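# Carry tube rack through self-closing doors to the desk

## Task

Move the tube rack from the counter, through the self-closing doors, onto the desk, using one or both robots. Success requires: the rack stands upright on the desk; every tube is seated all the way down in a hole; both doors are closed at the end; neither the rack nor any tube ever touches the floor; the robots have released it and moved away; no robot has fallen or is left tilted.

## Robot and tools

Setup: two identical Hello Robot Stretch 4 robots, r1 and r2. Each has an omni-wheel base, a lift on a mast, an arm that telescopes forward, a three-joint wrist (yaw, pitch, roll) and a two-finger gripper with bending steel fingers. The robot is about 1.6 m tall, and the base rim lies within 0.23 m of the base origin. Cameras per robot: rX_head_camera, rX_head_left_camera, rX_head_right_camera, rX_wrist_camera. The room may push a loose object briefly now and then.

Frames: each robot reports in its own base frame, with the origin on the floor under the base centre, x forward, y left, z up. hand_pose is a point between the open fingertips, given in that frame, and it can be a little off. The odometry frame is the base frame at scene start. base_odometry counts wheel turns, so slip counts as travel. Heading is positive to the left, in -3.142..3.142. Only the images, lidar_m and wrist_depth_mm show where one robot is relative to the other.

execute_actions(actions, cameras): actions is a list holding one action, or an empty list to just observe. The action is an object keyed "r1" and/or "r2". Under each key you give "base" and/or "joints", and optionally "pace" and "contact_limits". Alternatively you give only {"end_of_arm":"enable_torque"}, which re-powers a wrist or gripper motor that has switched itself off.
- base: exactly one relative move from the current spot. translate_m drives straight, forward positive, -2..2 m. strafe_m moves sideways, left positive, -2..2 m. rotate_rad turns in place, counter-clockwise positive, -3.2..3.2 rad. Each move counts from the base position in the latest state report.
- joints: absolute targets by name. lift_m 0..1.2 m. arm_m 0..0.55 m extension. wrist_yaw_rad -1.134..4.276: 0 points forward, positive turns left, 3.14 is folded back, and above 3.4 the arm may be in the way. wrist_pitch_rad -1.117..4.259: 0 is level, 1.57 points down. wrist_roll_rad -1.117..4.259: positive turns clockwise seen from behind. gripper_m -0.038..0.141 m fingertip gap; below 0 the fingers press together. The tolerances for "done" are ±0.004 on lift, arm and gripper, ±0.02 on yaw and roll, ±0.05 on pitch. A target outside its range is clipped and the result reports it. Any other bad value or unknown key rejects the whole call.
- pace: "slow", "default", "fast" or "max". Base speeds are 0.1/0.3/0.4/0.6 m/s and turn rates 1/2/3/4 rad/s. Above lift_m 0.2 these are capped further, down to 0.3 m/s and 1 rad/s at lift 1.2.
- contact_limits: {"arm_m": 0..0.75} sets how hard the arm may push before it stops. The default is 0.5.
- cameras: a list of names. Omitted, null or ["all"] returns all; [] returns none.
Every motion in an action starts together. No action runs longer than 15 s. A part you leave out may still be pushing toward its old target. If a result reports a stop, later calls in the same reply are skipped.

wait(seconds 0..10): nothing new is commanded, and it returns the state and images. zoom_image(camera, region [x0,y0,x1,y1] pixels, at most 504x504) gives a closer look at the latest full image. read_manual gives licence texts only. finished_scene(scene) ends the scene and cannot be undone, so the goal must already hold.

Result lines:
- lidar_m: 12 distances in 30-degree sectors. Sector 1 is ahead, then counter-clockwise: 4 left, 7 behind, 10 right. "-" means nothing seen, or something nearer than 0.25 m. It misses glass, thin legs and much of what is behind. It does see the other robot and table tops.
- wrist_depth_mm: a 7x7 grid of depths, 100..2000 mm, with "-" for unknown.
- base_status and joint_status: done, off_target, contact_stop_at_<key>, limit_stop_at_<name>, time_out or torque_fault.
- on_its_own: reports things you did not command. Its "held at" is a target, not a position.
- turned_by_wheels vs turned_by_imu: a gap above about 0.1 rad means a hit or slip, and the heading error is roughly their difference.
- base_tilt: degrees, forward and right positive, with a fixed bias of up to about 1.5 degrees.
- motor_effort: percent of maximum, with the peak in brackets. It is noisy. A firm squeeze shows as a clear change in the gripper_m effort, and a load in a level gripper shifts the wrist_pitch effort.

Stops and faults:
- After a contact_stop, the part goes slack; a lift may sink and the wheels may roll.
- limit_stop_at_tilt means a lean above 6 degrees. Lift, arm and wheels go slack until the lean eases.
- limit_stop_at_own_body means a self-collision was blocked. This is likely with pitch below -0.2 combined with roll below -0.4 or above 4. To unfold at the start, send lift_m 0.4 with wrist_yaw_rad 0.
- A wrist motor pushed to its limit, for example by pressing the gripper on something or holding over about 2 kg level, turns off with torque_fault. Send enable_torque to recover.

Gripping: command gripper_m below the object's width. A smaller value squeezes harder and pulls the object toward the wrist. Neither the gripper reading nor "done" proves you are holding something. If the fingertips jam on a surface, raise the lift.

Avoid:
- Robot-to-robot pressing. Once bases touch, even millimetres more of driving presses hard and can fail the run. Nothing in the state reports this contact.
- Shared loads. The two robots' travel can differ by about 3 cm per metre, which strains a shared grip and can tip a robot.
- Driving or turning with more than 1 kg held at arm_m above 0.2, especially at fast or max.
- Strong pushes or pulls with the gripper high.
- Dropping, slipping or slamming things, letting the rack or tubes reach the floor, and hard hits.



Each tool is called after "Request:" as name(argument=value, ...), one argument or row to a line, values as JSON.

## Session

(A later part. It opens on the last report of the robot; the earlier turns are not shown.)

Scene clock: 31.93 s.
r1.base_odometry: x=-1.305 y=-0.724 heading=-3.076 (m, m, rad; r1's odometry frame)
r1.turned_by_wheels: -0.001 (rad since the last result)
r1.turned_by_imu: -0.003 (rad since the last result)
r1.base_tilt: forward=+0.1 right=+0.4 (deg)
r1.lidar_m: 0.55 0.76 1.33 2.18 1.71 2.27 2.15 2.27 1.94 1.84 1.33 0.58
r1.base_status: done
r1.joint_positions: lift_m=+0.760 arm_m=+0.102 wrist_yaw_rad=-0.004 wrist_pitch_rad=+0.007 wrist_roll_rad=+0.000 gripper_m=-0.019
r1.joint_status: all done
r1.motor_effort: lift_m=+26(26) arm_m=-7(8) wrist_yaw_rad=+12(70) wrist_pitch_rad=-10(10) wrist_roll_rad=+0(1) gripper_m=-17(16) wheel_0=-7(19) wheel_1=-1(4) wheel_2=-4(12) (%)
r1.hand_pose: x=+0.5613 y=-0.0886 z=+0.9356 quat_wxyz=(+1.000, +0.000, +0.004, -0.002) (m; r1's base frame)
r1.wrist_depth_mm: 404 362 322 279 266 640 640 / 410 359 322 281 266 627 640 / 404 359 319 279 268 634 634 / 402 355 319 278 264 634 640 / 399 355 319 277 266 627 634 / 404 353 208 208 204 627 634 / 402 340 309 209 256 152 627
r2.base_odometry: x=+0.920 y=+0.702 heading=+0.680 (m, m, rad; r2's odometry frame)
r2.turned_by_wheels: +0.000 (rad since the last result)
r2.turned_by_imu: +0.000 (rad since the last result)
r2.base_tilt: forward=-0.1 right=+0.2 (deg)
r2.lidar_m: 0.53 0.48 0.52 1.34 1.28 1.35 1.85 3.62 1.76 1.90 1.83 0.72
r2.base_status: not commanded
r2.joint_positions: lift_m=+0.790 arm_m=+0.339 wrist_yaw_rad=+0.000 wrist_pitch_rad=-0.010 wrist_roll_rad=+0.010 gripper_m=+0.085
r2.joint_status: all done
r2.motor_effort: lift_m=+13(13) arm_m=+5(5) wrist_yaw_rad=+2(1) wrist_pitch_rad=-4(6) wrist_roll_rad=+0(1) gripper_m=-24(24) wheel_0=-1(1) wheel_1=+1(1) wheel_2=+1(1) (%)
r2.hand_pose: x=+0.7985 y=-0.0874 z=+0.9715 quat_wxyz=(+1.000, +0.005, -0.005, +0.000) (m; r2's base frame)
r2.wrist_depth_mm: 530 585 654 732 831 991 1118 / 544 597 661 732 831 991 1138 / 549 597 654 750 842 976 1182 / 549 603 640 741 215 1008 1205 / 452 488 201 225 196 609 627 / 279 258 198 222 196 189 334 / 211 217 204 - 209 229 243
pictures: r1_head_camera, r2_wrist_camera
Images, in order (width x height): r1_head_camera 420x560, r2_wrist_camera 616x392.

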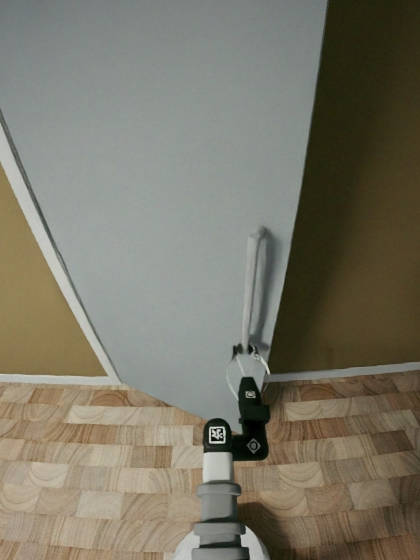

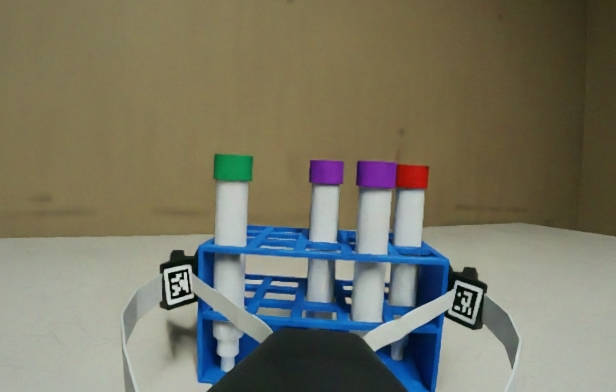

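Request:
execute_actions(
  actions=[
    {"r1":{"base":{"strafe_m":0.06},"joints":{"arm_m":0.016},"pace":"slow"},"r2":{"joints":{"gripper_m":0.078}}},
  ],
  cameras=[],
)

Request:
execute_actions(
  actions=[
    {"r1":{"base":{"translate_m":-0.30},"joints":{"arm_m":0.31},"pace":"slow"},"r2":{"joints":{"lift_m":0.86},"pace":"slow"}},
  ],
  cameras=["r1_head_camera","r2_wrist_camera"],
)

Scene clock: 34.53 s.
r1.base_odometry: x=-1.301 y=-0.784 heading=-3.077 (m, m, rad; r1's odometry frame)
r1.turned_by_wheels: -0.001 (rad since the last result)
r1.turned_by_imu: -0.003 (rad since the last result)
r1.base_tilt: forward=+0.0 right=+0.1 (deg)
r1.lidar_m: 0.45 0.74 1.33 2.16 1.68 2.25 2.15 2.26 1.99 1.90 1.33 0.49
r1.base_status: done
r1.joint_positions: lift_m=+0.760 arm_m=+0.017 wrist_yaw_rad=-0.010 wrist_pitch_rad=+0.008 wrist_roll_rad=+0.000 gripper_m=-0.019
r1.joint_status: all done
r1.on_its_own: wrist_yaw_rad is at rest, and its effort (+29) is outside its rest range (-13 to +13)
r1.motor_effort: lift_m=+26(26) arm_m=-7(9) wrist_yaw_rad=+29(51) wrist_pitch_rad=-14(14) wrist_roll_rad=+0(0) gripper_m=-16(21) wheel_0=-9(14) wheel_1=+1(4) wheel_2=-7(9) (%)
r1.hand_pose: x=+0.4756 y=-0.0903 z=+0.9353 quat_wxyz=(+1.000, +0.000, +0.004, -0.005) (m; r1's base frame)
r1.wrist_depth_mm: 477 402 340 282 264 732 741 / 477 402 338 220 264 732 723 / 480 397 338 217 264 723 741 / 473 394 336 217 262 723 732 / 473 394 336 216 262 723 732 / 469 394 317 210 200 715 723 / 469 384 324 210 253 155 732
r2.base_odometry: x=+0.920 y=+0.702 heading=+0.680 (m, m, rad; r2's odometry frame)
r2.turned_by_wheels: +0.000 (rad since the last result)
r2.turned_by_imu: +0.000 (rad since the last result)
r2.base_tilt: forward=-0.1 right=+0.2 (deg)
r2.lidar_m: 0.51 0.48 0.51 1.33 1.27 1.34 1.85 3.62 1.71 1.92 1.84 0.73
r2.base_status: not commanded
r2.joint_positions: lift_m=+0.790 arm_m=+0.339 wrist_yaw_rad=+0.000 wrist_pitch_rad=-0.010 wrist_roll_rad=+0.010 gripper_m=+0.079
r2.joint_status: all done
r2.motor_effort: lift_m=+13(13) arm_m=+5(5) wrist_yaw_rad=+0(2) wrist_pitch_rad=-5(5) wrist_roll_rad=+1(0) gripper_m=-25(27) wheel_0=-1(1) wheel_1=+2(1) wheel_2=+1(1) (%)
r2.hand_pose: x=+0.7985 y=-0.0874 z=+0.9715 quat_wxyz=(+1.000, +0.005, -0.005, +0.000) (m; r2's base frame)
r2.wrist_depth_mm: 535 585 654 741 842 976 1138 / 539 591 654 750 842 976 1138 / 549 597 661 750 831 1008 1182 / 549 603 647 741 213 1025 1205 / 455 488 204 225 194 609 621 / 278 253 196 220 193 186 334 / 211 210 203 - 209 229 243
pictures: none
No camera images: the call's "cameras" was empty. Leave "cameras" out to get every camera's image.

Scene clock: 38.83 s.
r1.base_odometry: x=-1.002 y=-0.765 heading=-3.078 (m, m, rad; r1's odometry frame)
r1.turned_by_wheels: -0.001 (rad since the last result)
r1.turned_by_imu: -0.003 (rad since the last result)
r1.base_tilt: forward=+0.2 right=+0.2 (deg)
r1.lidar_m: 0.72 1.10 1.75 1.65 1.56 1.94 1.86 1.96 1.98 1.90 1.80 1.26
r1.base_status: done
r1.joint_positions: lift_m=+0.760 arm_m=+0.309 wrist_yaw_rad=-0.005 wrist_pitch_rad=+0.007 wrist_roll_rad=+0.000 gripper_m=-0.019
r1.joint_status: all done
r1.on_its_own: wrist_yaw_rad is at rest, and its effort (+15) is outside its rest range (-13 to +13)
r1.motor_effort: lift_m=+26(26) arm_m=+7(7) wrist_yaw_rad=+15(28) wrist_pitch_rad=-9(13) wrist_roll_rad=+1(0) gripper_m=-17(20) wheel_0=-5(8) wheel_1=-4(5) wheel_2=-2(6) (%)
r1.hand_pose: x=+0.7677 y=-0.0889 z=+0.9359 quat_wxyz=(+1.000, +0.000, +0.003, -0.003) (m; r1's base frame)
r1.wrist_depth_mm: 488 410 342 282 264 732 741 / 488 404 342 282 264 732 732 / 488 404 342 281 264 732 741 / 484 399 340 279 263 732 741 / 484 402 336 279 262 732 723 / 477 397 189 211 204 723 732 / 477 373 325 211 252 152 732
r2.base_odometry: x=+0.920 y=+0.702 heading=+0.680 (m, m, rad; r2's odometry frame)
r2.turned_by_wheels: +0.000 (rad since the last result)
r2.turned_by_imu: -0.001 (rad since the last result)
r2.base_tilt: forward=-0.1 right=+0.2 (deg)
r2.lidar_m: 0.52 0.48 0.52 1.34 1.26 1.34 1.83 1.64 1.59 1.91 1.83 0.73
r2.base_status: not commanded
r2.joint_positions: lift_m=+0.860 arm_m=+0.339 wrist_yaw_rad=+0.000 wrist_pitch_rad=-0.009 wrist_roll_rad=+0.010 gripper_m=+0.079
r2.joint_status: all done
r2.motor_effort: lift_m=+23(24) arm_m=+5(5) wrist_yaw_rad=-1(0) wrist_pitch_rad=-8(8) wrist_roll_rad=+0(0) gripper_m=-25(27) wheel_0=-1(1) wheel_1=+1(2) wheel_2=+1(1) (%)
r2.hand_pose: x=+0.7985 y=-0.0874 z=+1.0405 quat_wxyz=(+1.000, +0.005, -0.005, +0.000) (m; r2's base frame)
r2.wrist_depth_mm: 530 580 647 732 831 960 1138 / 539 597 661 741 842 976 1138 / 544 603 654 741 854 976 1182 / 554 609 647 732 213 1025 1229 / 559 603 200 224 195 976 1160 / 442 399 195 220 193 185 530 / 334 334 204 - 210 362 384
pictures: r1_head_camera, r2_wrist_camera
Images, in order (width x height): r1_head_camera 420x560, r2_wrist_camera 616x392.

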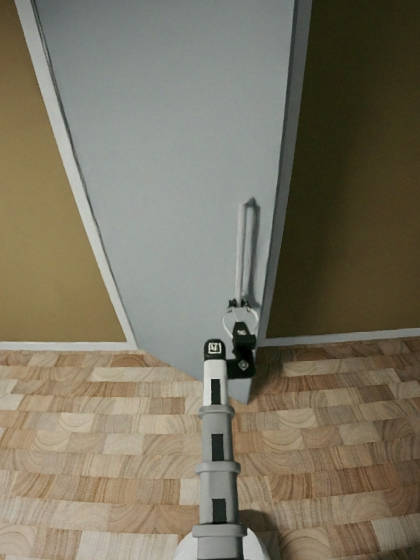

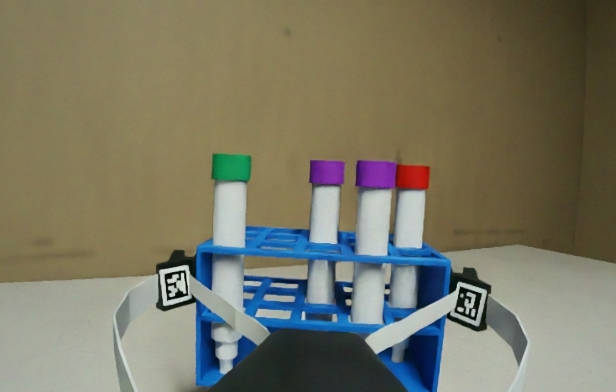

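Request:
execute_actions(
  actions=[
    {"r1":{"base":{"strafe_m":0.078},"joints":{"arm_m":0.203},"pace":"slow"},"r2":{"base":{"rotate_rad":-2.66},"joints":{"arm_m":0.01},"pace":"slow"}},
  ],
  cameras=["r2_head_camera"],
)

Request:
execute_actions(
  actions=[
    {"r1":{"base":{"strafe_m":0.113},"joints":{"arm_m":0.106},"pace":"slow"},"r2":{"base":{"translate_m":0.8}}},
  ],
  cameras=["r1_head_camera", "r2_head_left_camera"],
)

Scene clock: 44.90 s.
r1.base_odometry: x=-0.997 y=-0.843 heading=-3.078 (m, m, rad; r1's odometry frame)
r1.turned_by_wheels: -0.001 (rad since the last result)
r1.turned_by_imu: -0.003 (rad since the last result)
r1.base_tilt: forward=+0.2 right=+0.2 (deg)
r1.lidar_m: 0.65 1.07 1.74 1.63 1.27 1.94 1.86 1.98 2.07 1.99 1.78 0.67
r1.base_status: done
r1.joint_positions: lift_m=+0.760 arm_m=+0.204 wrist_yaw_rad=-0.002 wrist_pitch_rad=+0.007 wrist_roll_rad=+0.000 gripper_m=-0.019
r1.joint_status: all done
r1.motor_effort: lift_m=+26(26) arm_m=-7(9) wrist_yaw_rad=+5(45) wrist_pitch_rad=-9(8) wrist_roll_rad=+0(0) gripper_m=-18(18) wheel_0=-3(12) wheel_1=-1(4) wheel_2=-3(9) (%)
r1.hand_pose: x=+0.6635 y=-0.0879 z=+0.9359 quat_wxyz=(+1.000, +0.000, +0.003, -0.001) (m; r1's base frame)
r1.wrist_depth_mm: 676 496 377 224 258 854 854 / 683 492 375 223 260 842 854 / 668 480 373 223 259 854 842 / 676 484 373 224 258 831 842 / 676 480 373 224 258 831 831 / 668 480 208 210 188 820 831 / 661 430 347 214 248 229 831
r2.base_odometry: x=+0.920 y=+0.702 heading=-1.979 (m, m, rad; r2's odometry frame)
r2.turned_by_wheels: -2.660 (rad since the last result)
r2.turned_by_imu: -2.682 (rad since the last result)
r2.base_tilt: forward=-0.1 right=+0.2 (deg)
r2.lidar_m: 0.41 1.51 1.95 1.83 0.75 0.53 0.48 0.51 1.37 1.28 1.33 0.48
r2.base_status: done
r2.joint_positions: lift_m=+0.860 arm_m=+0.011 wrist_yaw_rad=+0.000 wrist_pitch_rad=-0.009 wrist_roll_rad=+0.010 gripper_m=+0.079
r2.joint_status: all done
r2.motor_effort: lift_m=+23(23) arm_m=-5(5) wrist_yaw_rad=+1(1) wrist_pitch_rad=-7(9) wrist_roll_rad=-1(0) gripper_m=-28(27) wheel_0=+2(5) wheel_1=+1(5) wheel_2=+0(5) (%)
r2.hand_pose: x=+0.4703 y=-0.0875 z=+1.0404 quat_wxyz=(+1.000, +0.005, -0.005, +0.000) (m; r2's base frame)
r2.wrist_depth_mm: - 1336 - - - - 1756 / - - - - - - 1618 / - - - - - - 1618 / - 1430 - - 213 - 1661 / - - 211 225 194 - 1618 / - 1499 195 220 193 184 1537 / - 1499 204 - 210 - 1618
pictures: r2_head_camera
Images, in order (width x height): r2_head_camera 420x560.

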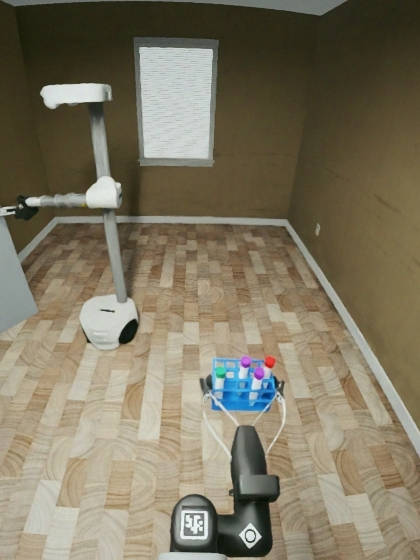

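Scene clock: 49.03 s.
r1.base_odometry: x=-0.989 y=-0.955 heading=-3.079 (m, m, rad; r1's odometry frame)
r1.turned_by_wheels: +0.000 (rad since the last result)
r1.turned_by_imu: -0.002 (rad since the last result)
r1.base_tilt: forward=-0.1 right=+0.4 (deg)
r1.lidar_m: 0.53 1.18 1.73 1.98 0.71 0.69 1.86 1.96 2.17 2.10 1.80 0.57
r1.base_status: done
r1.joint_positions: lift_m=+0.760 arm_m=+0.107 wrist_yaw_rad=-0.004 wrist_pitch_rad=+0.007 wrist_roll_rad=+0.000 gripper_m=-0.019
r1.joint_status: all done
r1.motor_effort: lift_m=+26(26) arm_m=-7(8) wrist_yaw_rad=+13(14) wrist_pitch_rad=-10(10) wrist_roll_rad=+0(0) gripper_m=-17(22) wheel_0=-4(8) wheel_1=+2(3) wheel_2=-2(2) (%)
r1.hand_pose: x=+0.5662 y=-0.0887 z=+0.9357 quat_wxyz=(+1.000, +0.000, +0.004, -0.002) (m; r1's base frame)
r1.wrist_depth_mm: 917 699 436 290 256 235 946 / 891 683 433 290 256 231 960 / 904 668 430 291 257 229 946 / 891 661 430 290 256 229 931 / 891 668 430 289 256 228 946 / 878 668 190 215 205 228 946 / 891 544 394 217 240 151 931
r2.base_odometry: x=+0.603 y=-0.032 heading=-1.979 (m, m, rad; r2's odometry frame)
r2.turned_by_wheels: +0.000 (rad since the last result)
r2.turned_by_imu: -0.003 (rad since the last result)
r2.base_tilt: forward=-0.2 right=+0.2 (deg)
r2.lidar_m: 0.44 0.73 0.74 1.71 1.93 1.36 1.30 1.34 1.32 1.24 1.28 0.48
r2.base_status: done
r2.joint_positions: lift_m=+0.860 arm_m=+0.011 wrist_yaw_rad=+0.000 wrist_pitch_rad=-0.009 wrist_roll_rad=+0.010 gripper_m=+0.079
r2.joint_status: not commanded
r2.motor_effort: lift_m=+23(23) arm_m=-5(5) wrist_yaw_rad=-1(2) wrist_pitch_rad=-9(7) wrist_roll_rad=+0(1) gripper_m=-26(26) wheel_0=+2(8) wheel_1=-1(6) wheel_2=+2(6) (%)
r2.hand_pose: x=+0.4702 y=-0.0874 z=+1.0404 quat_wxyz=(+1.000, +0.005, -0.005, +0.000) (m; r2's base frame)
r2.wrist_depth_mm: - - - - - - 1661 / - - - - - - 1576 / - - - - - - 1576 / - - - - 214 - 1537 / - - 201 228 194 - 1537 / - - 196 220 193 184 1499 / - - 204 - 208 - 1576
pictures: r1_head_camera, r2_head_left_camera
Images, in order (width x height): r1_head_camera 420x560, r2_head_left_camera 420x672.

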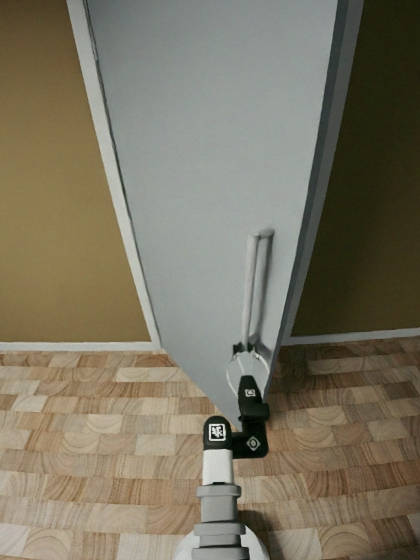

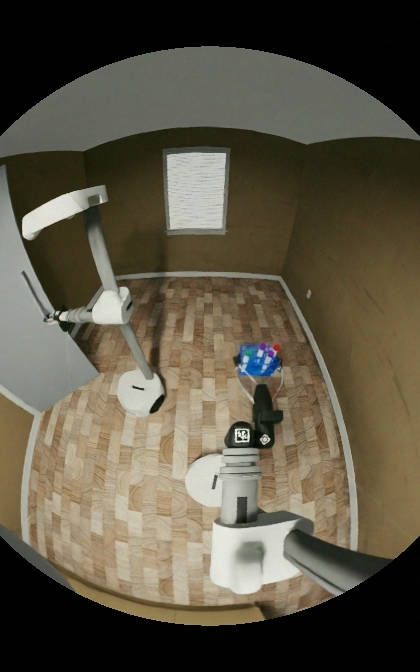

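Request:
execute_actions(
  actions=[
    {"r1":{"base":{"strafe_m":0.125},"joints":{"arm_m":0.025},"pace":"slow"},"r2":{"base":{"translate_m":1.45}}},
  ],
  cameras=["r1_head_camera", "r2_head_left_camera"],
)

Scene clock: 55.70 s.
r1.base_odometry: x=-0.982 y=-1.080 heading=-3.079 (m, m, rad; r1's odometry frame)
r1.turned_by_wheels: +0.000 (rad since the last result)
r1.turned_by_imu: -0.002 (rad since the last result)
r1.base_tilt: forward=+0.1 right=+0.3 (deg)
r1.lidar_m: 0.46 1.27 1.72 1.84 1.93 1.95 1.85 0.97 0.92 2.20 1.76 0.48
r1.base_status: done
r1.joint_positions: lift_m=+0.760 arm_m=+0.026 wrist_yaw_rad=-0.006 wrist_pitch_rad=+0.008 wrist_roll_rad=+0.000 gripper_m=-0.019
r1.joint_status: all done
r1.on_its_own: wrist_yaw_rad is at rest, and its effort (+17) is outside its rest range (-13 to +13)
r1.motor_effort: lift_m=+26(25) arm_m=-6(9) wrist_yaw_rad=+17(18) wrist_pitch_rad=-12(12) wrist_roll_rad=+0(1) gripper_m=-20(22) wheel_0=-4(8) wheel_1=+0(5) wheel_2=-2(0) (%)
r1.hand_pose: x=+0.4849 y=-0.0892 z=+0.9355 quat_wxyz=(+1.000, +0.000, +0.004, -0.003) (m; r1's base frame)
r1.wrist_depth_mm: 976 991 554 298 253 217 1060 / 976 976 549 301 255 220 1042 / 976 960 544 301 255 217 1042 / 960 960 539 300 256 216 1042 / 976 946 544 298 255 214 1008 / 946 960 208 220 188 215 1008 / 976 147 500 220 238 208 1008
r2.base_odometry: x=+0.027 y=-1.363 heading=-1.979 (m, m, rad; r2's odometry frame)
r2.turned_by_wheels: +0.000 (rad since the last result)
r2.turned_by_imu: -0.006 (rad since the last result)
r2.base_tilt: forward=-0.1 right=+0.2 (deg)
r2.lidar_m: 0.44 1.37 1.87 1.97 1.03 0.91 2.79 1.77 1.23 1.17 1.19 0.49
r2.base_status: done
r2.joint_positions: lift_m=+0.860 arm_m=+0.011 wrist_yaw_rad=+0.000 wrist_pitch_rad=-0.009 wrist_roll_rad=+0.010 gripper_m=+0.079
r2.joint_status: not commanded
r2.motor_effort: lift_m=+22(23) arm_m=-4(5) wrist_yaw_rad=+0(1) wrist_pitch_rad=-9(8) wrist_roll_rad=+0(0) gripper_m=-27(27) wheel_0=+0(5) wheel_1=+1(4) wheel_2=+2(8) (%)
r2.hand_pose: x=+0.4702 y=-0.0874 z=+1.0404 quat_wxyz=(+1.000, +0.005, -0.005, +0.000) (m; r2's base frame)
r2.wrist_depth_mm: 1098 1118 1118 1118 1138 1118 1138 / 1098 1118 1118 1138 1118 1138 1138 / 1118 1118 1138 1138 1160 1160 1160 / 1138 1138 1118 1138 213 1160 1182 / 1138 1138 200 227 195 1160 1205 / 1160 1160 195 220 194 183 1182 / 1160 1160 208 - 209 1182 1182
pictures: r1_head_camera, r2_head_left_camera
Images, in order (width x height): r1_head_camera 420x560, r2_head_left_camera 420x672.

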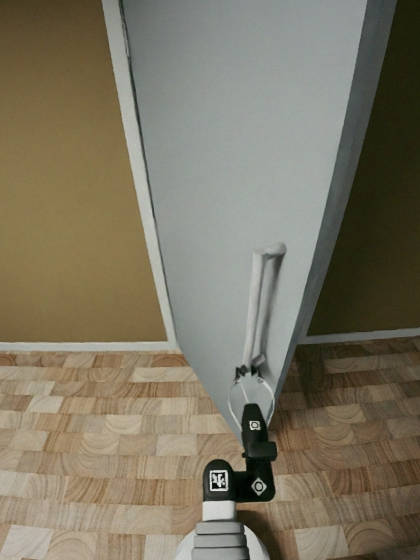

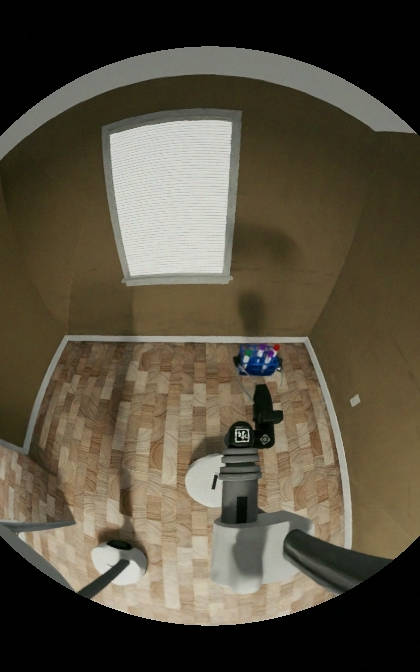

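Request:
execute_actions(
  actions=[
    {"r1":{"base":{"translate_m":-0.10},"joints":{"arm_m":0.12},"pace":"slow"},"r2":{"base":{"rotate_rad":-1.51},"pace":"slow"}},
  ],
  cameras=[],
)

Request:
execute_actions(
  actions=[
    {"r1":{"base":{"strafe_m":0.14},"joints":{"arm_m":0.075},"pace":"slow"},"r2":{"base":{"translate_m":-1.28}}},
  ],
  cameras=["r1_head_camera", "r2_head_right_camera"],
)

Scene clock: 59.73 s.
r1.base_odometry: x=-0.882 y=-1.074 heading=-3.079 (m, m, rad; r1's odometry frame)
r1.turned_by_wheels: +0.000 (rad since the last result)
r1.turned_by_imu: -0.001 (rad since the last result)
r1.base_tilt: forward=+0.1 right=+0.2 (deg)
r1.lidar_m: 0.60 1.38 1.89 1.85 1.96 1.87 1.76 0.95 0.85 2.22 1.93 0.63
r1.base_status: done
r1.joint_positions: lift_m=+0.760 arm_m=+0.119 wrist_yaw_rad=+0.000 wrist_pitch_rad=+0.006 wrist_roll_rad=+0.000 gripper_m=-0.020
r1.joint_status: all done
r1.motor_effort: lift_m=+25(26) arm_m=+7(9) wrist_yaw_rad=+0(17) wrist_pitch_rad=-7(12) wrist_roll_rad=+1(1) gripper_m=-10(17) wheel_0=+0(6) wheel_1=-2(5) wheel_2=+1(3) (%)
r1.hand_pose: x=+0.5782 y=-0.0874 z=+0.9360 quat_wxyz=(+1.000, +0.000, +0.003, +0.000) (m; r1's base frame)
r1.wrist_depth_mm: 1008 1008 683 469 327 283 1042 / 991 991 676 469 324 287 1042 / 976 991 676 466 325 287 654 / 991 991 661 466 325 286 654 / 991 991 668 466 324 286 654 / 960 991 640 197 270 283 647 / 960 991 603 182 334 274 647
r2.base_odometry: x=+0.027 y=-1.363 heading=+2.795 (m, m, rad; r2's odometry frame)
r2.turned_by_wheels: -1.510 (rad since the last result)
r2.turned_by_imu: -1.522 (rad since the last result)
r2.base_tilt: forward=-0.1 right=+0.2 (deg)
r2.lidar_m: 0.42 1.21 1.42 1.34 1.42 1.96 1.96 1.00 0.87 2.74 1.66 0.48
r2.base_status: done
r2.joint_positions: lift_m=+0.860 arm_m=+0.011 wrist_yaw_rad=+0.000 wrist_pitch_rad=-0.009 wrist_roll_rad=+0.010 gripper_m=+0.079
r2.joint_status: not commanded
r2.motor_effort: lift_m=+23(23) arm_m=-4(5) wrist_yaw_rad=+1(0) wrist_pitch_rad=-8(7) wrist_roll_rad=+0(1) gripper_m=-29(26) wheel_0=+1(10) wheel_1=+2(5) wheel_2=+2(5) (%)
r2.hand_pose: x=+0.4702 y=-0.0874 z=+1.0404 quat_wxyz=(+1.000, +0.005, -0.005, +0.000) (m; r2's base frame)
r2.wrist_depth_mm: 931 931 917 917 904 891 878 / 931 917 904 904 891 891 891 / 946 946 946 917 904 891 904 / 960 931 931 931 213 904 917 / 976 960 211 224 195 931 917 / 976 976 196 220 194 183 917 / 976 946 208 - 210 931 931
pictures: none
No camera images: the call's "cameras" was empty. Leave "cameras" out to get every camera's image.

Scene clock: 65.47 s.
r1.base_odometry: x=-0.873 y=-1.214 heading=-3.079 (m, m, rad; r1's odometry frame)
r1.turned_by_wheels: +0.000 (rad since the last result)
r1.turned_by_imu: -0.001 (rad since the last result)
r1.base_tilt: forward=+0.0 right=+0.3 (deg)
r1.lidar_m: 1.30 1.38 1.82 1.68 1.79 1.86 1.76 1.85 2.48 0.83 0.85 1.39
r1.base_status: done
r1.joint_positions: lift_m=+0.760 arm_m=+0.076 wrist_yaw_rad=+0.000 wrist_pitch_rad=+0.006 wrist_roll_rad=+0.000 gripper_m=-0.020
r1.joint_status: all done
r1.motor_effort: lift_m=+25(26) arm_m=-7(6) wrist_yaw_rad=+0(0) wrist_pitch_rad=-7(7) wrist_roll_rad=+1(0) gripper_m=-11(13) wheel_0=+0(5) wheel_1=+3(5) wheel_2=+1(2) (%)
r1.hand_pose: x=+0.5356 y=-0.0874 z=+0.9360 quat_wxyz=(+1.000, +0.000, +0.003, +0.000) (m; r1's base frame)
r1.wrist_depth_mm: 1042 1060 1060 1042 1060 1098 1060 / 1025 1042 1042 1060 1078 1060 1060 / 1042 1042 1060 1060 1060 1060 1098 / 1025 1025 1042 1042 1060 1078 1078 / 1008 1025 1025 1060 1060 1078 1078 / 1008 1042 1025 198 1060 1060 1078 / 1025 1025 1025 183 1025 1060 1060
r2.base_odometry: x=+1.230 y=-1.798 heading=+2.794 (m, m, rad; r2's odometry frame)
r2.turned_by_wheels: +0.000 (rad since the last result)
r2.turned_by_imu: +0.003 (rad since the last result)
r2.base_tilt: forward=-0.1 right=+0.2 (deg)
r2.lidar_m: 0.43 1.94 1.44 1.39 0.96 0.70 0.66 0.69 0.99 0.89 0.92 0.49
r2.base_status: done
r2.joint_positions: lift_m=+0.860 arm_m=+0.011 wrist_yaw_rad=+0.000 wrist_pitch_rad=-0.009 wrist_roll_rad=+0.010 gripper_m=+0.079
r2.joint_status: not commanded
r2.motor_effort: lift_m=+23(22) arm_m=-5(5) wrist_yaw_rad=+0(3) wrist_pitch_rad=-8(8) wrist_roll_rad=+1(0) gripper_m=-26(25) wheel_0=-1(5) wheel_1=+1(6) wheel_2=-2(11) (%)
r2.hand_pose: x=+0.4702 y=-0.0874 z=+1.0404 quat_wxyz=(+1.000, +0.005, -0.005, +0.000) (m; r2's base frame)
r2.wrist_depth_mm: 1863 - - - - - - / 1863 - - - - - - / 1921 - - - - - - / - - - - 213 - - / - - 204 226 194 - - / - - 196 220 193 183 - / 1921 - 208 - 210 - -
pictures: r1_head_camera, r2_head_right_camera
Images, in order (width x height): r1_head_camera 420x560, r2_head_right_camera 420x672.

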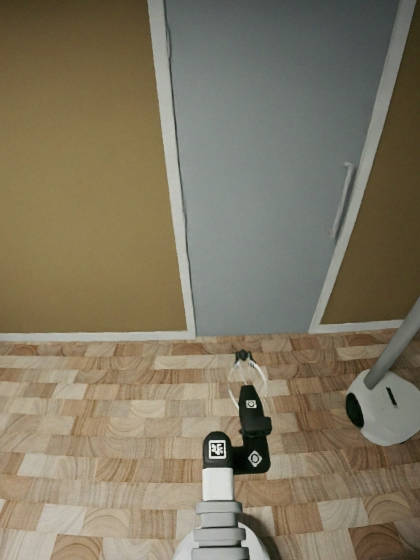

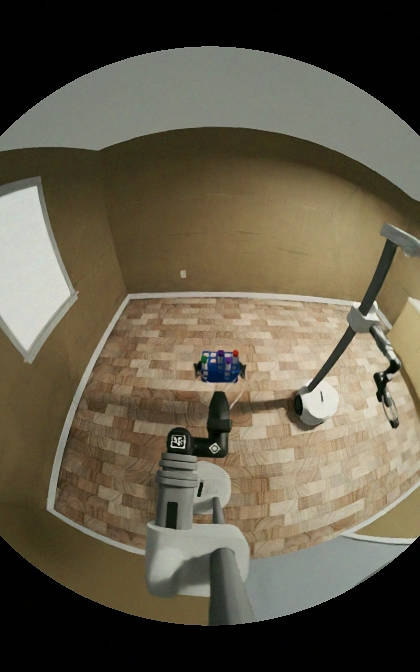

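Request:
execute_actions(
  actions=[
    {"r1":{"base":{"strafe_m":-0.615},"joints":{"gripper_m":0.1,"lift_m":0.82,"arm_m":0.3},"pace":"fast"},"r2":{"base":{"strafe_m":0.4}}},
  ],
  cameras=[],
)

Request:
execute_actions(
  actions=[
    {"r1":{"base":{"translate_m":0.30},"joints":{"arm_m":0.42},"pace":"fast"}},
  ],
  cameras=["r1_wrist_camera", "r1_head_right_camera"],
)

Scene clock: 69.33 s.
r1.base_odometry: x=-0.912 y=-0.600 heading=-3.079 (m, m, rad; r1's odometry frame)
r1.turned_by_wheels: +0.000 (rad since the last result)
r1.turned_by_imu: -0.003 (rad since the last result)
r1.base_tilt: forward=+0.1 right=+0.1 (deg)
r1.lidar_m: 1.28 1.39 1.88 2.32 2.42 1.86 1.75 1.84 1.83 0.70 0.63 0.81
r1.base_status: done
r1.joint_positions: lift_m=+0.820 arm_m=+0.299 wrist_yaw_rad=+0.000 wrist_pitch_rad=+0.006 wrist_roll_rad=+0.000 gripper_m=+0.100
r1.joint_status: all done
r1.motor_effort: lift_m=+25(28) arm_m=+7(7) wrist_yaw_rad=+0(1) wrist_pitch_rad=-6(7) wrist_roll_rad=+0(1) gripper_m=+0(13) wheel_0=-3(9) wheel_1=+1(11) wheel_2=+0(0) (%)
r1.hand_pose: x=+0.7582 y=-0.0874 z=+0.9961 quat_wxyz=(+1.000, +0.000, +0.003, +0.000) (m; r1's base frame)
r1.wrist_depth_mm: 820 820 831 831 854 854 831 / 820 831 831 820 842 842 854 / 809 820 820 842 831 842 854 / 809 798 831 820 842 831 854 / 820 809 820 820 831 831 842 / 809 809 220 820 211 854 842 / 809 809 820 145 820 831 842
r2.base_odometry: x=+1.094 y=-2.174 heading=+2.795 (m, m, rad; r2's odometry frame)
r2.turned_by_wheels: +0.000 (rad since the last result)
r2.turned_by_imu: -0.001 (rad since the last result)
r2.base_tilt: forward=-0.1 right=+0.2 (deg)
r2.lidar_m: 0.43 1.35 1.03 0.97 0.99 0.71 0.67 0.71 0.92 0.60 0.70 0.49
r2.base_status: done
r2.joint_positions: lift_m=+0.860 arm_m=+0.011 wrist_yaw_rad=+0.000 wrist_pitch_rad=-0.009 wrist_roll_rad=+0.010 gripper_m=+0.079
r2.joint_status: not commanded
r2.motor_effort: lift_m=+22(23) arm_m=-5(5) wrist_yaw_rad=+1(1) wrist_pitch_rad=-8(8) wrist_roll_rad=+0(1) gripper_m=-27(25) wheel_0=+2(9) wheel_1=-1(8) wheel_2=+0(1) (%)
r2.hand_pose: x=+0.4702 y=-0.0874 z=+1.0404 quat_wxyz=(+1.000, +0.005, -0.005, +0.000) (m; r2's base frame)
r2.wrist_depth_mm: 1366 1921 - - - - - / 1366 - - - - - - / 1430 - - - - - - / 1430 - - - 213 - - / 1464 - 199 224 195 - - / 1430 1708 197 220 194 184 - / 1464 1808 209 - 209 - -
pictures: none
No camera images: the call's "cameras" was empty. Leave "cameras" out to get every camera's image.

Scene clock: 71.47 s.
r1.base_odometry: x=-1.211 y=-0.619 heading=-3.079 (m, m, rad; r1's odometry frame)
r1.turned_by_wheels: +0.000 (rad since the last result)
r1.turned_by_imu: -0.002 (rad since the last result)
r1.base_tilt: forward=-0.1 right=+0.2 (deg)
r1.lidar_m: 0.95 1.08 1.46 2.33 2.45 2.16 2.06 2.17 1.84 0.61 0.64 1.07
r1.base_status: done
r1.joint_positions: lift_m=+0.820 arm_m=+0.419 wrist_yaw_rad=+0.000 wrist_pitch_rad=+0.006 wrist_roll_rad=+0.000 gripper_m=+0.100
r1.joint_status: all done
r1.motor_effort: lift_m=+25(26) arm_m=+6(7) wrist_yaw_rad=+0(1) wrist_pitch_rad=-7(6) wrist_roll_rad=+1(1) gripper_m=+0(2) wheel_0=+0(5) wheel_1=-1(10) wheel_2=+2(9) (%)
r1.hand_pose: x=+0.8782 y=-0.0874 z=+0.9961 quat_wxyz=(+1.000, +0.000, +0.003, +0.000) (m; r1's base frame)
r1.wrist_depth_mm: 397 399 404 407 397 415 421 / 397 397 404 404 394 415 418 / 399 402 402 407 394 410 415 / 392 399 402 402 394 410 415 / 397 397 402 402 392 413 413 / 394 394 220 404 211 410 413 / 394 397 397 145 392 407 413
r2.base_odometry: x=+1.094 y=-2.174 heading=+2.795 (m, m, rad; r2's odometry frame)
r2.turned_by_wheels: +0.000 (rad since the last result)
r2.turned_by_imu: +0.000 (rad since the last result)
r2.base_tilt: forward=-0.1 right=+0.2 (deg)
r2.lidar_m: 0.43 1.35 1.03 0.97 0.97 0.70 0.68 0.69 0.68 0.73 0.65 0.48
r2.base_status: not commanded
r2.joint_positions: lift_m=+0.860 arm_m=+0.011 wrist_yaw_rad=+0.000 wrist_pitch_rad=-0.009 wrist_roll_rad=+0.010 gripper_m=+0.079
r2.joint_status: not commanded
r2.motor_effort: lift_m=+23(23) arm_m=-5(4) wrist_yaw_rad=+2(0) wrist_pitch_rad=-8(8) wrist_roll_rad=+0(0) gripper_m=-26(26) wheel_0=+1(2) wheel_1=-1(1) wheel_2=+0(0) (%)
r2.hand_pose: x=+0.4702 y=-0.0874 z=+1.0404 quat_wxyz=(+1.000, +0.005, -0.005, +0.000) (m; r2's base frame)
r2.wrist_depth_mm: 1397 1921 - - - - - / 1366 - - - - - - / 1397 - - - - - - / 1464 - - - 213 - - / 1430 - 199 224 194 - - / 1464 1756 196 220 195 184 - / 1464 1808 209 - 208 - -
pictures: r1_head_right_camera, r1_wrist_camera
Images, in order (width x height): r1_head_right_camera 420x672, r1_wrist_camera 616x392.

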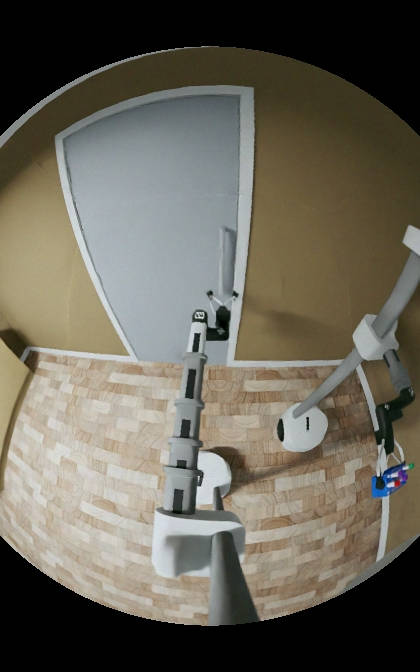

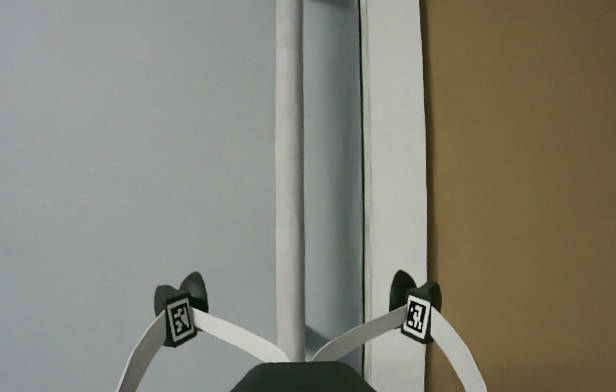

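Request:
execute_actions(
  actions=[
    {"r1":{"base":{"rotate_rad":0.011},"joints":{"arm_m":0.547}}},
  ],
  cameras=["r1_wrist_camera"],
)

Request:
execute_actions(
  actions=[
    {"r1":{"joints":{"gripper_m":-0.032}}},
  ],
  cameras=["r1_wrist_camera"],
)

Scene clock: 73.27 s.
r1.base_odometry: x=-1.211 y=-0.619 heading=-3.067 (m, m, rad; r1's odometry frame)
r1.turned_by_wheels: +0.011 (rad since the last result)
r1.turned_by_imu: +0.011 (rad since the last result)
r1.base_tilt: forward=+0.0 right=+0.1 (deg)
r1.lidar_m: 0.97 1.05 1.46 2.33 2.43 2.16 2.05 2.18 1.78 0.60 0.65 1.06
r1.base_status: done
r1.joint_positions: lift_m=+0.820 arm_m=+0.546 wrist_yaw_rad=+0.000 wrist_pitch_rad=+0.006 wrist_roll_rad=+0.000 gripper_m=+0.100
r1.joint_status: all done
r1.motor_effort: lift_m=+26(25) arm_m=+7(9) wrist_yaw_rad=+0(1) wrist_pitch_rad=-6(7) wrist_roll_rad=+0(1) gripper_m=-1(0) wheel_0=+1(3) wheel_1=+0(7) wheel_2=+0(2) (%)
r1.hand_pose: x=+1.0052 y=-0.0874 z=+0.9960 quat_wxyz=(+1.000, +0.000, +0.003, +0.000) (m; r1's base frame)
r1.wrist_depth_mm: 276 274 277 278 278 267 283 / 273 274 276 277 279 266 279 / 272 274 276 277 278 266 282 / 271 274 274 277 278 265 279 / 270 273 273 276 278 266 279 / 270 272 218 273 211 264 277 / 270 270 273 145 274 263 277
r2.base_odometry: x=+1.094 y=-2.174 heading=+2.795 (m, m, rad; r2's odometry frame)
r2.turned_by_wheels: +0.000 (rad since the last result)
r2.turned_by_imu: +0.000 (rad since the last result)
r2.base_tilt: forward=-0.1 right=+0.2 (deg)
r2.lidar_m: 0.43 1.34 1.01 0.97 0.99 0.69 0.67 0.71 0.76 0.72 0.66 0.50
r2.base_status: not commanded
r2.joint_positions: lift_m=+0.860 arm_m=+0.011 wrist_yaw_rad=+0.000 wrist_pitch_rad=-0.009 wrist_roll_rad=+0.010 gripper_m=+0.079
r2.joint_status: not commanded
r2.motor_effort: lift_m=+23(23) arm_m=-5(5) wrist_yaw_rad=+3(1) wrist_pitch_rad=-7(8) wrist_roll_rad=+0(0) gripper_m=-26(27) wheel_0=+1(1) wheel_1=-1(1) wheel_2=+0(0) (%)
r2.hand_pose: x=+0.4702 y=-0.0874 z=+1.0404 quat_wxyz=(+1.000, +0.005, -0.005, +0.000) (m; r2's base frame)
r2.wrist_depth_mm: 1397 1983 - - - - - / 1397 - - - - - - / 1430 - - - - - - / 1430 - - - 213 - - / 1464 - 200 224 195 - - / 1464 1708 196 219 194 183 - / 1464 1863 208 - 209 - -
pictures: r1_wrist_camera
Images, in order (width x height): r1_wrist_camera 616x392.

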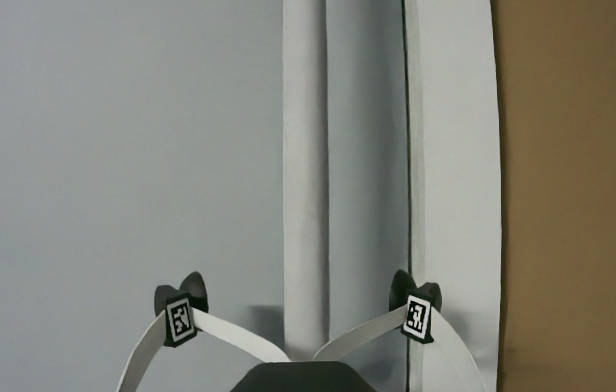

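Scene clock: 75.30 s.
r1.base_odometry: x=-1.211 y=-0.619 heading=-3.068 (m, m, rad; r1's odometry frame)
r1.turned_by_wheels: +0.000 (rad since the last result)
r1.turned_by_imu: -0.001 (rad since the last result)
r1.base_tilt: forward=+0.1 right=+0.2 (deg)
r1.lidar_m: 0.96 1.07 1.49 2.35 2.46 2.14 2.07 2.18 1.80 0.59 0.64 1.08
r1.base_status: not commanded
r1.joint_positions: lift_m=+0.820 arm_m=+0.546 wrist_yaw_rad=-0.001 wrist_pitch_rad=+0.006 wrist_roll_rad=+0.000 gripper_m=-0.031
r1.joint_status: all done
r1.motor_effort: lift_m=+25(25) arm_m=+6(7) wrist_yaw_rad=+4(8) wrist_pitch_rad=-7(7) wrist_roll_rad=+0(0) gripper_m=-16(14) wheel_0=-1(2) wheel_1=-1(1) wheel_2=-1(1) (%)
r1.hand_pose: x=+1.0053 y=-0.0878 z=+0.9960 quat_wxyz=(+1.000, +0.000, +0.003, -0.001) (m; r1's base frame)
r1.wrist_depth_mm: 263 264 264 195 265 268 283 / 263 263 263 193 265 267 282 / 260 262 263 192 265 267 282 / 260 262 260 191 263 265 279 / 259 259 260 190 263 265 278 / 257 259 200 190 188 264 279 / 257 152 259 186 262 151 277
r2.base_odometry: x=+1.094 y=-2.174 heading=+2.795 (m, m, rad; r2's odometry frame)
r2.turned_by_wheels: +0.000 (rad since the last result)
r2.turned_by_imu: +0.000 (rad since the last result)
r2.base_tilt: forward=-0.2 right=+0.2 (deg)
r2.lidar_m: 0.45 1.37 1.02 0.97 0.97 0.70 0.66 0.69 0.76 0.72 0.66 0.51
r2.base_status: not commanded
r2.joint_positions: lift_m=+0.860 arm_m=+0.011 wrist_yaw_rad=+0.000 wrist_pitch_rad=-0.009 wrist_roll_rad=+0.010 gripper_m=+0.079
r2.joint_status: not commanded
r2.motor_effort: lift_m=+22(23) arm_m=-5(5) wrist_yaw_rad=+2(0) wrist_pitch_rad=-8(8) wrist_roll_rad=+0(0) gripper_m=-28(27) wheel_0=+1(1) wheel_1=-1(1) wheel_2=+0(0) (%)
r2.hand_pose: x=+0.4702 y=-0.0874 z=+1.0404 quat_wxyz=(+1.000, +0.005, -0.005, +0.000) (m; r2's base frame)
r2.wrist_depth_mm: 1366 1983 - - - - - / 1397 - - - - - - / 1430 - - - - - - / 1464 - - - 213 - - / 1464 - 200 224 195 - - / 1464 1756 196 220 194 184 - / 1464 1863 208 - 209 - -
pictures: r1_wrist_camera
Images, in order (width x height): r1_wrist_camera 616x392.

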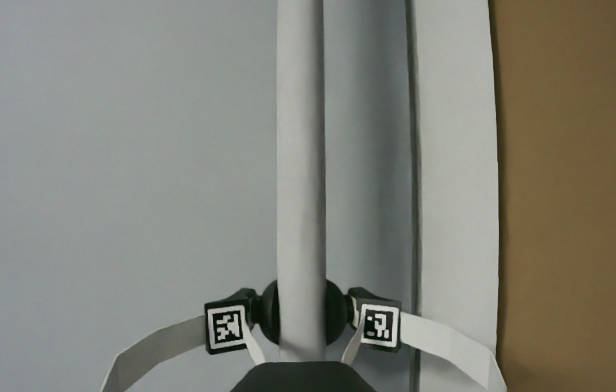

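Request:
execute_actions(
  actions=[
    {"r1":{"base":{"translate_m":-0.155},"pace":"slow"}},
  ],
  cameras=[],
)

Request:
execute_actions(
  actions=[
    {"r1":{"base":{"strafe_m":0.09},"joints":{"arm_m":0.386},"pace":"slow"}},
  ],
  cameras=[],
)

Request:
execute_actions(
  actions=[
    {"r1":{"base":{"strafe_m":0.068},"joints":{"arm_m":0.276},"pace":"slow"}},
  ],
  cameras=["r1_wrist_camera"],
)

Scene clock: 78.47 s.
r1.base_odometry: x=-1.057 y=-0.607 heading=-3.065 (m, m, rad; r1's odometry frame)
r1.turned_by_wheels: +0.003 (rad since the last result)
r1.turned_by_imu: +0.004 (rad since the last result)
r1.base_tilt: forward=+0.1 right=+0.1 (deg)
r1.lidar_m: 0.93 1.15 1.71 2.31 2.44 1.97 1.88 2.01 1.83 0.61 0.63 0.85
r1.base_status: done
r1.joint_positions: lift_m=+0.820 arm_m=+0.546 wrist_yaw_rad=+0.016 wrist_pitch_rad=+0.006 wrist_roll_rad=+0.000 gripper_m=-0.031
r1.joint_status: not commanded
r1.on_its_own: wrist_yaw_rad is at rest, and its effort (-47) is outside its rest range (-13 to +13)
r1.motor_effort: lift_m=+25(25) arm_m=+5(5) wrist_yaw_rad=-47(47) wrist_pitch_rad=-7(6) wrist_roll_rad=-1(0) gripper_m=-19(20) wheel_0=+15(15) wheel_1=+5(5) wheel_2=+15(16) (%)
r1.hand_pose: x=+1.0068 y=-0.0827 z=+0.9960 quat_wxyz=(+1.000, +0.000, +0.003, +0.008) (m; r1's base frame)
r1.wrist_depth_mm: 303 286 270 251 248 427 430 / 303 286 270 250 247 427 430 / 304 286 268 249 245 427 427 / 300 283 267 250 244 424 424 / 301 282 267 249 244 424 427 / 300 279 185 183 240 424 424 / 297 154 262 180 236 427 421
r2.base_odometry: x=+1.094 y=-2.174 heading=+2.795 (m, m, rad; r2's odometry frame)
r2.turned_by_wheels: +0.000 (rad since the last result)
r2.turned_by_imu: +0.000 (rad since the last result)
r2.base_tilt: forward=-0.1 right=+0.2 (deg)
r2.lidar_m: 0.45 1.34 1.01 0.99 0.97 0.72 0.68 0.70 0.71 0.73 0.73 0.47
r2.base_status: not commanded
r2.joint_positions: lift_m=+0.860 arm_m=+0.011 wrist_yaw_rad=+0.000 wrist_pitch_rad=-0.009 wrist_roll_rad=+0.010 gripper_m=+0.079
r2.joint_status: not commanded
r2.motor_effort: lift_m=+23(23) arm_m=-5(4) wrist_yaw_rad=+2(2) wrist_pitch_rad=-7(8) wrist_roll_rad=+0(1) gripper_m=-29(28) wheel_0=+1(1) wheel_1=-1(1) wheel_2=+0(0) (%)
r2.hand_pose: x=+0.4702 y=-0.0874 z=+1.0404 quat_wxyz=(+1.000, +0.005, -0.005, +0.000) (m; r2's base frame)
r2.wrist_depth_mm: 1366 1921 - - - - - / 1397 - - - - - - / 1397 - - - - - - / 1464 - - - 212 - - / 1430 - 199 224 195 - - / 1464 1708 197 220 194 184 - / 1464 1863 208 - 210 - -
pictures: none
No camera images: the call's "cameras" was empty. Leave "cameras" out to get every camera's image.

Scene clock: 81.37 s.
r1.base_odometry: x=-1.050 y=-0.697 heading=-3.065 (m, m, rad; r1's odometry frame)
r1.turned_by_wheels: +0.000 (rad since the last result)
r1.turned_by_imu: -0.002 (rad since the last result)
r1.base_tilt: forward=+0.1 right=+0.3 (deg)
r1.lidar_m: 0.78 1.04 1.72 2.26 2.33 2.01 1.91 2.02 1.92 0.68 0.77 1.22
r1.base_status: done
r1.joint_positions: lift_m=+0.820 arm_m=+0.387 wrist_yaw_rad=+0.002 wrist_pitch_rad=+0.006 wrist_roll_rad=+0.000 gripper_m=-0.032
r1.joint_status: all done
r1.motor_effort: lift_m=+25(25) arm_m=-8(9) wrist_yaw_rad=-7(47) wrist_pitch_rad=-8(7) wrist_roll_rad=+0(0) gripper_m=-13(19) wheel_0=+0(17) wheel_1=-1(6) wheel_2=-1(16) (%)
r1.hand_pose: x=+0.8470 y=-0.0867 z=+0.9960 quat_wxyz=(+1.000, +0.000, +0.003, +0.001) (m; r1's base frame)
r1.wrist_depth_mm: 366 322 282 182 229 603 609 / 364 317 281 181 229 597 603 / 359 315 279 179 229 591 603 / 359 315 279 178 229 591 591 / 362 315 279 178 228 591 591 / 362 317 205 177 219 585 603 / 357 150 270 171 222 591 591
r2.base_odometry: x=+1.094 y=-2.174 heading=+2.795 (m, m, rad; r2's odometry frame)
r2.turned_by_wheels: +0.000 (rad since the last result)
r2.turned_by_imu: +0.000 (rad since the last result)
r2.base_tilt: forward=-0.1 right=+0.2 (deg)
r2.lidar_m: 0.44 1.33 1.02 0.98 0.98 0.71 0.67 0.69 0.78 0.77 0.82 0.49
r2.base_status: not commanded
r2.joint_positions: lift_m=+0.860 arm_m=+0.011 wrist_yaw_rad=+0.000 wrist_pitch_rad=-0.009 wrist_roll_rad=+0.010 gripper_m=+0.079
r2.joint_status: not commanded
r2.motor_effort: lift_m=+23(23) arm_m=-5(5) wrist_yaw_rad=+3(2) wrist_pitch_rad=-8(9) wrist_roll_rad=+0(0) gripper_m=-27(27) wheel_0=+1(1) wheel_1=-1(1) wheel_2=+0(0) (%)
r2.hand_pose: x=+0.4702 y=-0.0874 z=+1.0404 quat_wxyz=(+1.000, +0.005, -0.005, +0.000) (m; r2's base frame)
r2.wrist_depth_mm: 1430 1983 - - - - - / 1397 - - - - - - / 1430 - - - - - - / 1464 - - - 213 - - / 1464 - 200 225 195 - - / 1464 1708 197 220 194 184 - / 1464 1808 208 - 209 - -
pictures: none
No camera images: the call's "cameras" was empty. Leave "cameras" out to get every camera's image.

Scene clock: 83.73 s.
r1.base_odometry: x=-1.045 y=-0.765 heading=-3.065 (m, m, rad; r1's odometry frame)
r1.turned_by_wheels: +0.001 (rad since the last result)
r1.turned_by_imu: -0.001 (rad since the last result)
r1.base_tilt: forward=+0.2 right=+0.2 (deg)
r1.lidar_m: 0.66 1.01 1.72 2.17 2.28 1.99 1.91 2.00 1.97 0.76 0.86 1.25
r1.base_status: done
r1.joint_positions: lift_m=+0.820 arm_m=+0.277 wrist_yaw_rad=+0.006 wrist_pitch_rad=+0.006 wrist_roll_rad=+0.000 gripper_m=-0.032
r1.joint_status: all done
r1.on_its_own: wrist_yaw_rad is at rest, and its effort (-17) is outside its rest range (-13 to +13)
r1.motor_effort: lift_m=+25(25) arm_m=-8(12) wrist_yaw_rad=-17(28) wrist_pitch_rad=-8(7) wrist_roll_rad=+1(0) gripper_m=-15(19) wheel_0=+1(13) wheel_1=+1(6) wheel_2=+4(8) (%)
r1.hand_pose: x=+0.7373 y=-0.0856 z=+0.9960 quat_wxyz=(+1.000, +0.000, +0.003, +0.003) (m; r1's base frame)
r1.wrist_depth_mm: 462 368 297 174 217 707 723 / 469 362 296 173 218 707 723 / 459 359 294 172 218 213 715 / 462 359 291 172 217 207 707 / 459 357 293 172 216 206 707 / 459 359 189 171 208 208 707 / 452 146 278 167 189 214 699
r2.base_odometry: x=+1.094 y=-2.174 heading=+2.795 (m, m, rad; r2's odometry frame)
r2.turned_by_wheels: +0.000 (rad since the last result)
r2.turned_by_imu: +0.000 (rad since the last result)
r2.base_tilt: forward=-0.1 right=+0.2 (deg)
r2.lidar_m: 0.43 1.35 1.02 0.97 0.97 0.70 0.66 0.71 0.78 0.80 0.86 0.48
r2.base_status: not commanded
r2.joint_positions: lift_m=+0.860 arm_m=+0.011 wrist_yaw_rad=+0.000 wrist_pitch_rad=-0.009 wrist_roll_rad=+0.010 gripper_m=+0.079
r2.joint_status: not commanded
r2.motor_effort: lift_m=+23(23) arm_m=-5(5) wrist_yaw_rad=+1(2) wrist_pitch_rad=-8(8) wrist_roll_rad=+1(1) gripper_m=-25(26) wheel_0=+1(2) wheel_1=-1(1) wheel_2=+0(0) (%)
r2.hand_pose: x=+0.4702 y=-0.0874 z=+1.0404 quat_wxyz=(+1.000, +0.005, -0.005, +0.000) (m; r2's base frame)
r2.wrist_depth_mm: 1397 1983 - - - - - / 1397 - - - - - - / 1430 - - - - - - / 1430 - - - 213 - - / 1464 - 200 225 195 - - / 1464 1756 196 220 194 184 - / 1464 1863 208 - 209 - -
pictures: r1_wrist_camera
Images, in order (width x height): r1_wrist_camera 616x392.

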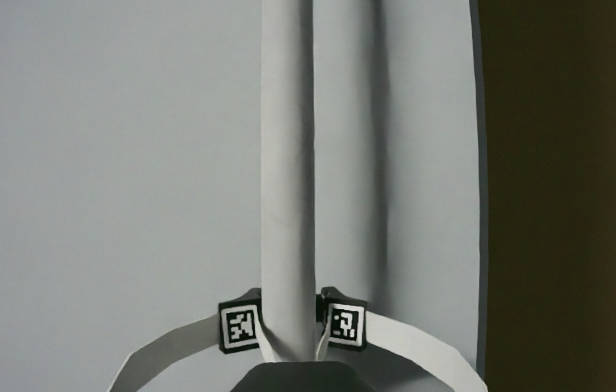

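Request:
execute_actions(
  actions=[
    {"r1":{"base":{"strafe_m":0.17},"joints":{"arm_m":0.127},"pace":"slow"},"r2":{"base":{"rotate_rad":1.56},"pace":"slow"}},
  ],
  cameras=[],
)

Request:
execute_actions(
  actions=[
    {"r1":{"base":{"strafe_m":0.185},"joints":{"arm_m":0.02},"pace":"slow"},"r2":{"base":{"translate_m":-0.72}}},
  ],
  cameras=["r1_head_right_camera","r2_head_left_camera","r1_wrist_camera"],
)

Scene clock: 87.67 s.
r1.base_odometry: x=-1.032 y=-0.934 heading=-3.065 (m, m, rad; r1's odometry frame)
r1.turned_by_wheels: +0.000 (rad since the last result)
r1.turned_by_imu: -0.001 (rad since the last result)
r1.base_tilt: forward=+0.0 right=+0.2 (deg)
r1.lidar_m: 0.52 1.08 1.74 2.01 2.10 1.98 1.92 2.03 2.17 1.51 1.00 0.54
r1.base_status: done
r1.joint_positions: lift_m=+0.820 arm_m=+0.128 wrist_yaw_rad=-0.001 wrist_pitch_rad=+0.006 wrist_roll_rad=+0.000 gripper_m=-0.032
r1.joint_status: all done
r1.motor_effort: lift_m=+25(26) arm_m=-7(10) wrist_yaw_rad=+4(18) wrist_pitch_rad=-7(7) wrist_roll_rad=+1(0) gripper_m=-14(15) wheel_0=-3(7) wheel_1=+1(7) wheel_2=+0(3) (%)
r1.hand_pose: x=+0.5876 y=-0.0878 z=+0.9960 quat_wxyz=(+1.000, +0.000, +0.003, -0.001) (m; r1's base frame)
r1.wrist_depth_mm: 842 580 366 173 215 177 878 / 842 564 362 172 216 178 866 / 854 554 359 171 217 179 866 / 831 559 359 171 216 179 854 / 831 554 359 170 216 178 878 / 831 559 327 169 202 177 866 / 842 564 330 163 202 167 854
r2.base_odometry: x=+1.094 y=-2.174 heading=-1.929 (m, m, rad; r2's odometry frame)
r2.turned_by_wheels: +1.560 (rad since the last result)
r2.turned_by_imu: +1.572 (rad since the last result)
r2.base_tilt: forward=-0.1 right=+0.2 (deg)
r2.lidar_m: 0.42 0.97 0.71 0.67 0.70 1.21 0.90 1.03 2.57 2.45 1.34 0.45
r2.base_status: done
r2.joint_positions: lift_m=+0.860 arm_m=+0.011 wrist_yaw_rad=+0.000 wrist_pitch_rad=-0.009 wrist_roll_rad=+0.010 gripper_m=+0.079
r2.joint_status: not commanded
r2.motor_effort: lift_m=+22(22) arm_m=-5(4) wrist_yaw_rad=+3(0) wrist_pitch_rad=-8(8) wrist_roll_rad=+0(0) gripper_m=-28(28) wheel_0=-1(1) wheel_1=+0(4) wheel_2=-2(7) (%)
r2.hand_pose: x=+0.4702 y=-0.0874 z=+1.0404 quat_wxyz=(+1.000, +0.005, -0.005, +0.000) (m; r2's base frame)
r2.wrist_depth_mm: 750 741 732 723 732 723 715 / 759 750 741 741 732 732 707 / 759 750 759 732 741 732 715 / 768 768 750 741 213 732 732 / 768 768 200 228 194 741 741 / 788 788 196 220 194 184 741 / 798 788 208 - 209 759 759
pictures: none
No camera images: the call's "cameras" was empty. Leave "cameras" out to get every camera's image.

Scene clock: 91.57 s.
r1.base_odometry: x=-1.018 y=-1.119 heading=-3.065 (m, m, rad; r1's odometry frame)
r1.turned_by_wheels: +0.000 (rad since the last result)
r1.turned_by_imu: +0.000 (rad since the last result)
r1.base_tilt: forward=+0.0 right=+0.1 (deg)
r1.lidar_m: 0.41 1.24 1.72 1.82 1.92 1.99 1.92 2.01 2.32 2.26 0.55 0.41
r1.base_status: done
r1.joint_positions: lift_m=+0.820 arm_m=+0.021 wrist_yaw_rad=-0.002 wrist_pitch_rad=+0.007 wrist_roll_rad=+0.000 gripper_m=-0.032
r1.joint_status: all done
r1.motor_effort: lift_m=+26(25) arm_m=-7(15) wrist_yaw_rad=+5(56) wrist_pitch_rad=-8(11) wrist_roll_rad=+0(1) gripper_m=-15(23) wheel_0=-2(8) wheel_1=+1(7) wheel_2=-1(13) (%)
r1.hand_pose: x=+0.4805 y=-0.0879 z=+0.9959 quat_wxyz=(+1.000, +0.000, +0.003, -0.001) (m; r1's base frame)
r1.wrist_depth_mm: 946 960 564 173 216 163 - / 976 946 554 173 216 164 - / 960 946 549 172 217 165 - / 946 960 544 170 218 164 - / 931 960 549 170 216 165 - / 946 960 442 169 198 164 - / 946 946 449 163 197 151 -
r2.base_odometry: x=+1.347 y=-1.500 heading=-1.929 (m, m, rad; r2's odometry frame)
r2.turned_by_wheels: +0.000 (rad since the last result)
r2.turned_by_imu: +0.002 (rad since the last result)
r2.base_tilt: forward=-0.1 right=+0.2 (deg)
r2.lidar_m: 0.42 0.96 0.69 0.67 2.02 0.51 0.40 0.37 0.61 2.44 2.44 0.48
r2.base_status: done
r2.joint_positions: lift_m=+0.860 arm_m=+0.011 wrist_yaw_rad=+0.000 wrist_pitch_rad=-0.009 wrist_roll_rad=+0.010 gripper_m=+0.079
r2.joint_status: not commanded
r2.motor_effort: lift_m=+22(23) arm_m=-4(4) wrist_yaw_rad=+0(3) wrist_pitch_rad=-9(9) wrist_roll_rad=+0(1) gripper_m=-27(28) wheel_0=-2(2) wheel_1=+0(5) wheel_2=-1(7) (%)
r2.hand_pose: x=+0.4702 y=-0.0874 z=+1.0405 quat_wxyz=(+1.000, +0.005, -0.005, +0.000) (m; r2's base frame)
r2.wrist_depth_mm: 991 1397 1430 1430 1397 1397 1366 / 1025 1464 1499 1464 1464 1366 1366 / 1042 1464 1430 1464 1430 1397 1397 / 1042 1464 1499 1499 213 1464 1430 / 1060 1430 198 228 196 1430 1430 / 1042 1255 196 220 195 185 1464 / 1060 1537 208 - 210 1499 1464
pictures: r1_head_right_camera, r1_wrist_camera, r2_head_left_camera
Images, in order (width x height): r1_head_right_camera 420x672, r1_wrist_camera 616x392, r2_head_left_camera 420x672.

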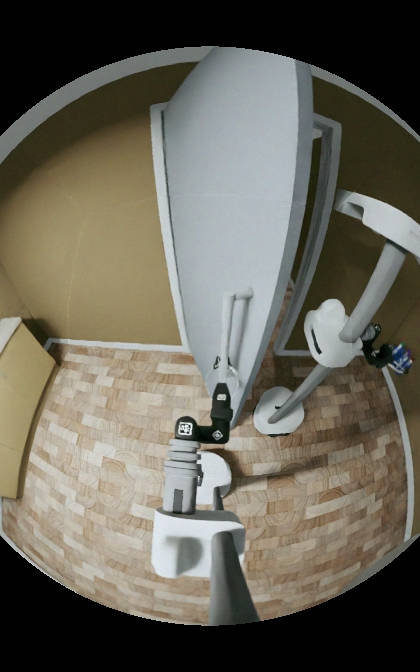

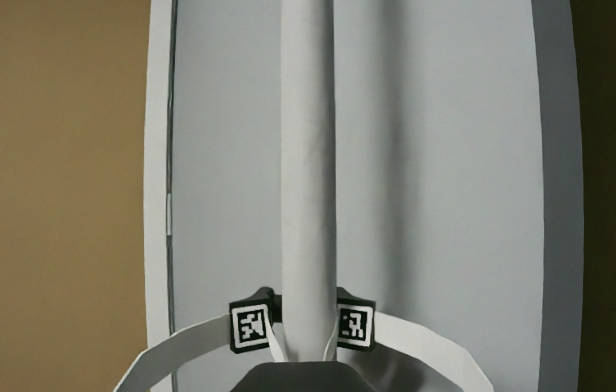

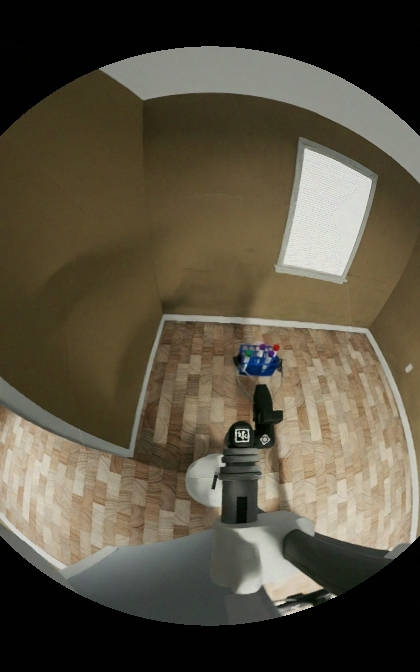

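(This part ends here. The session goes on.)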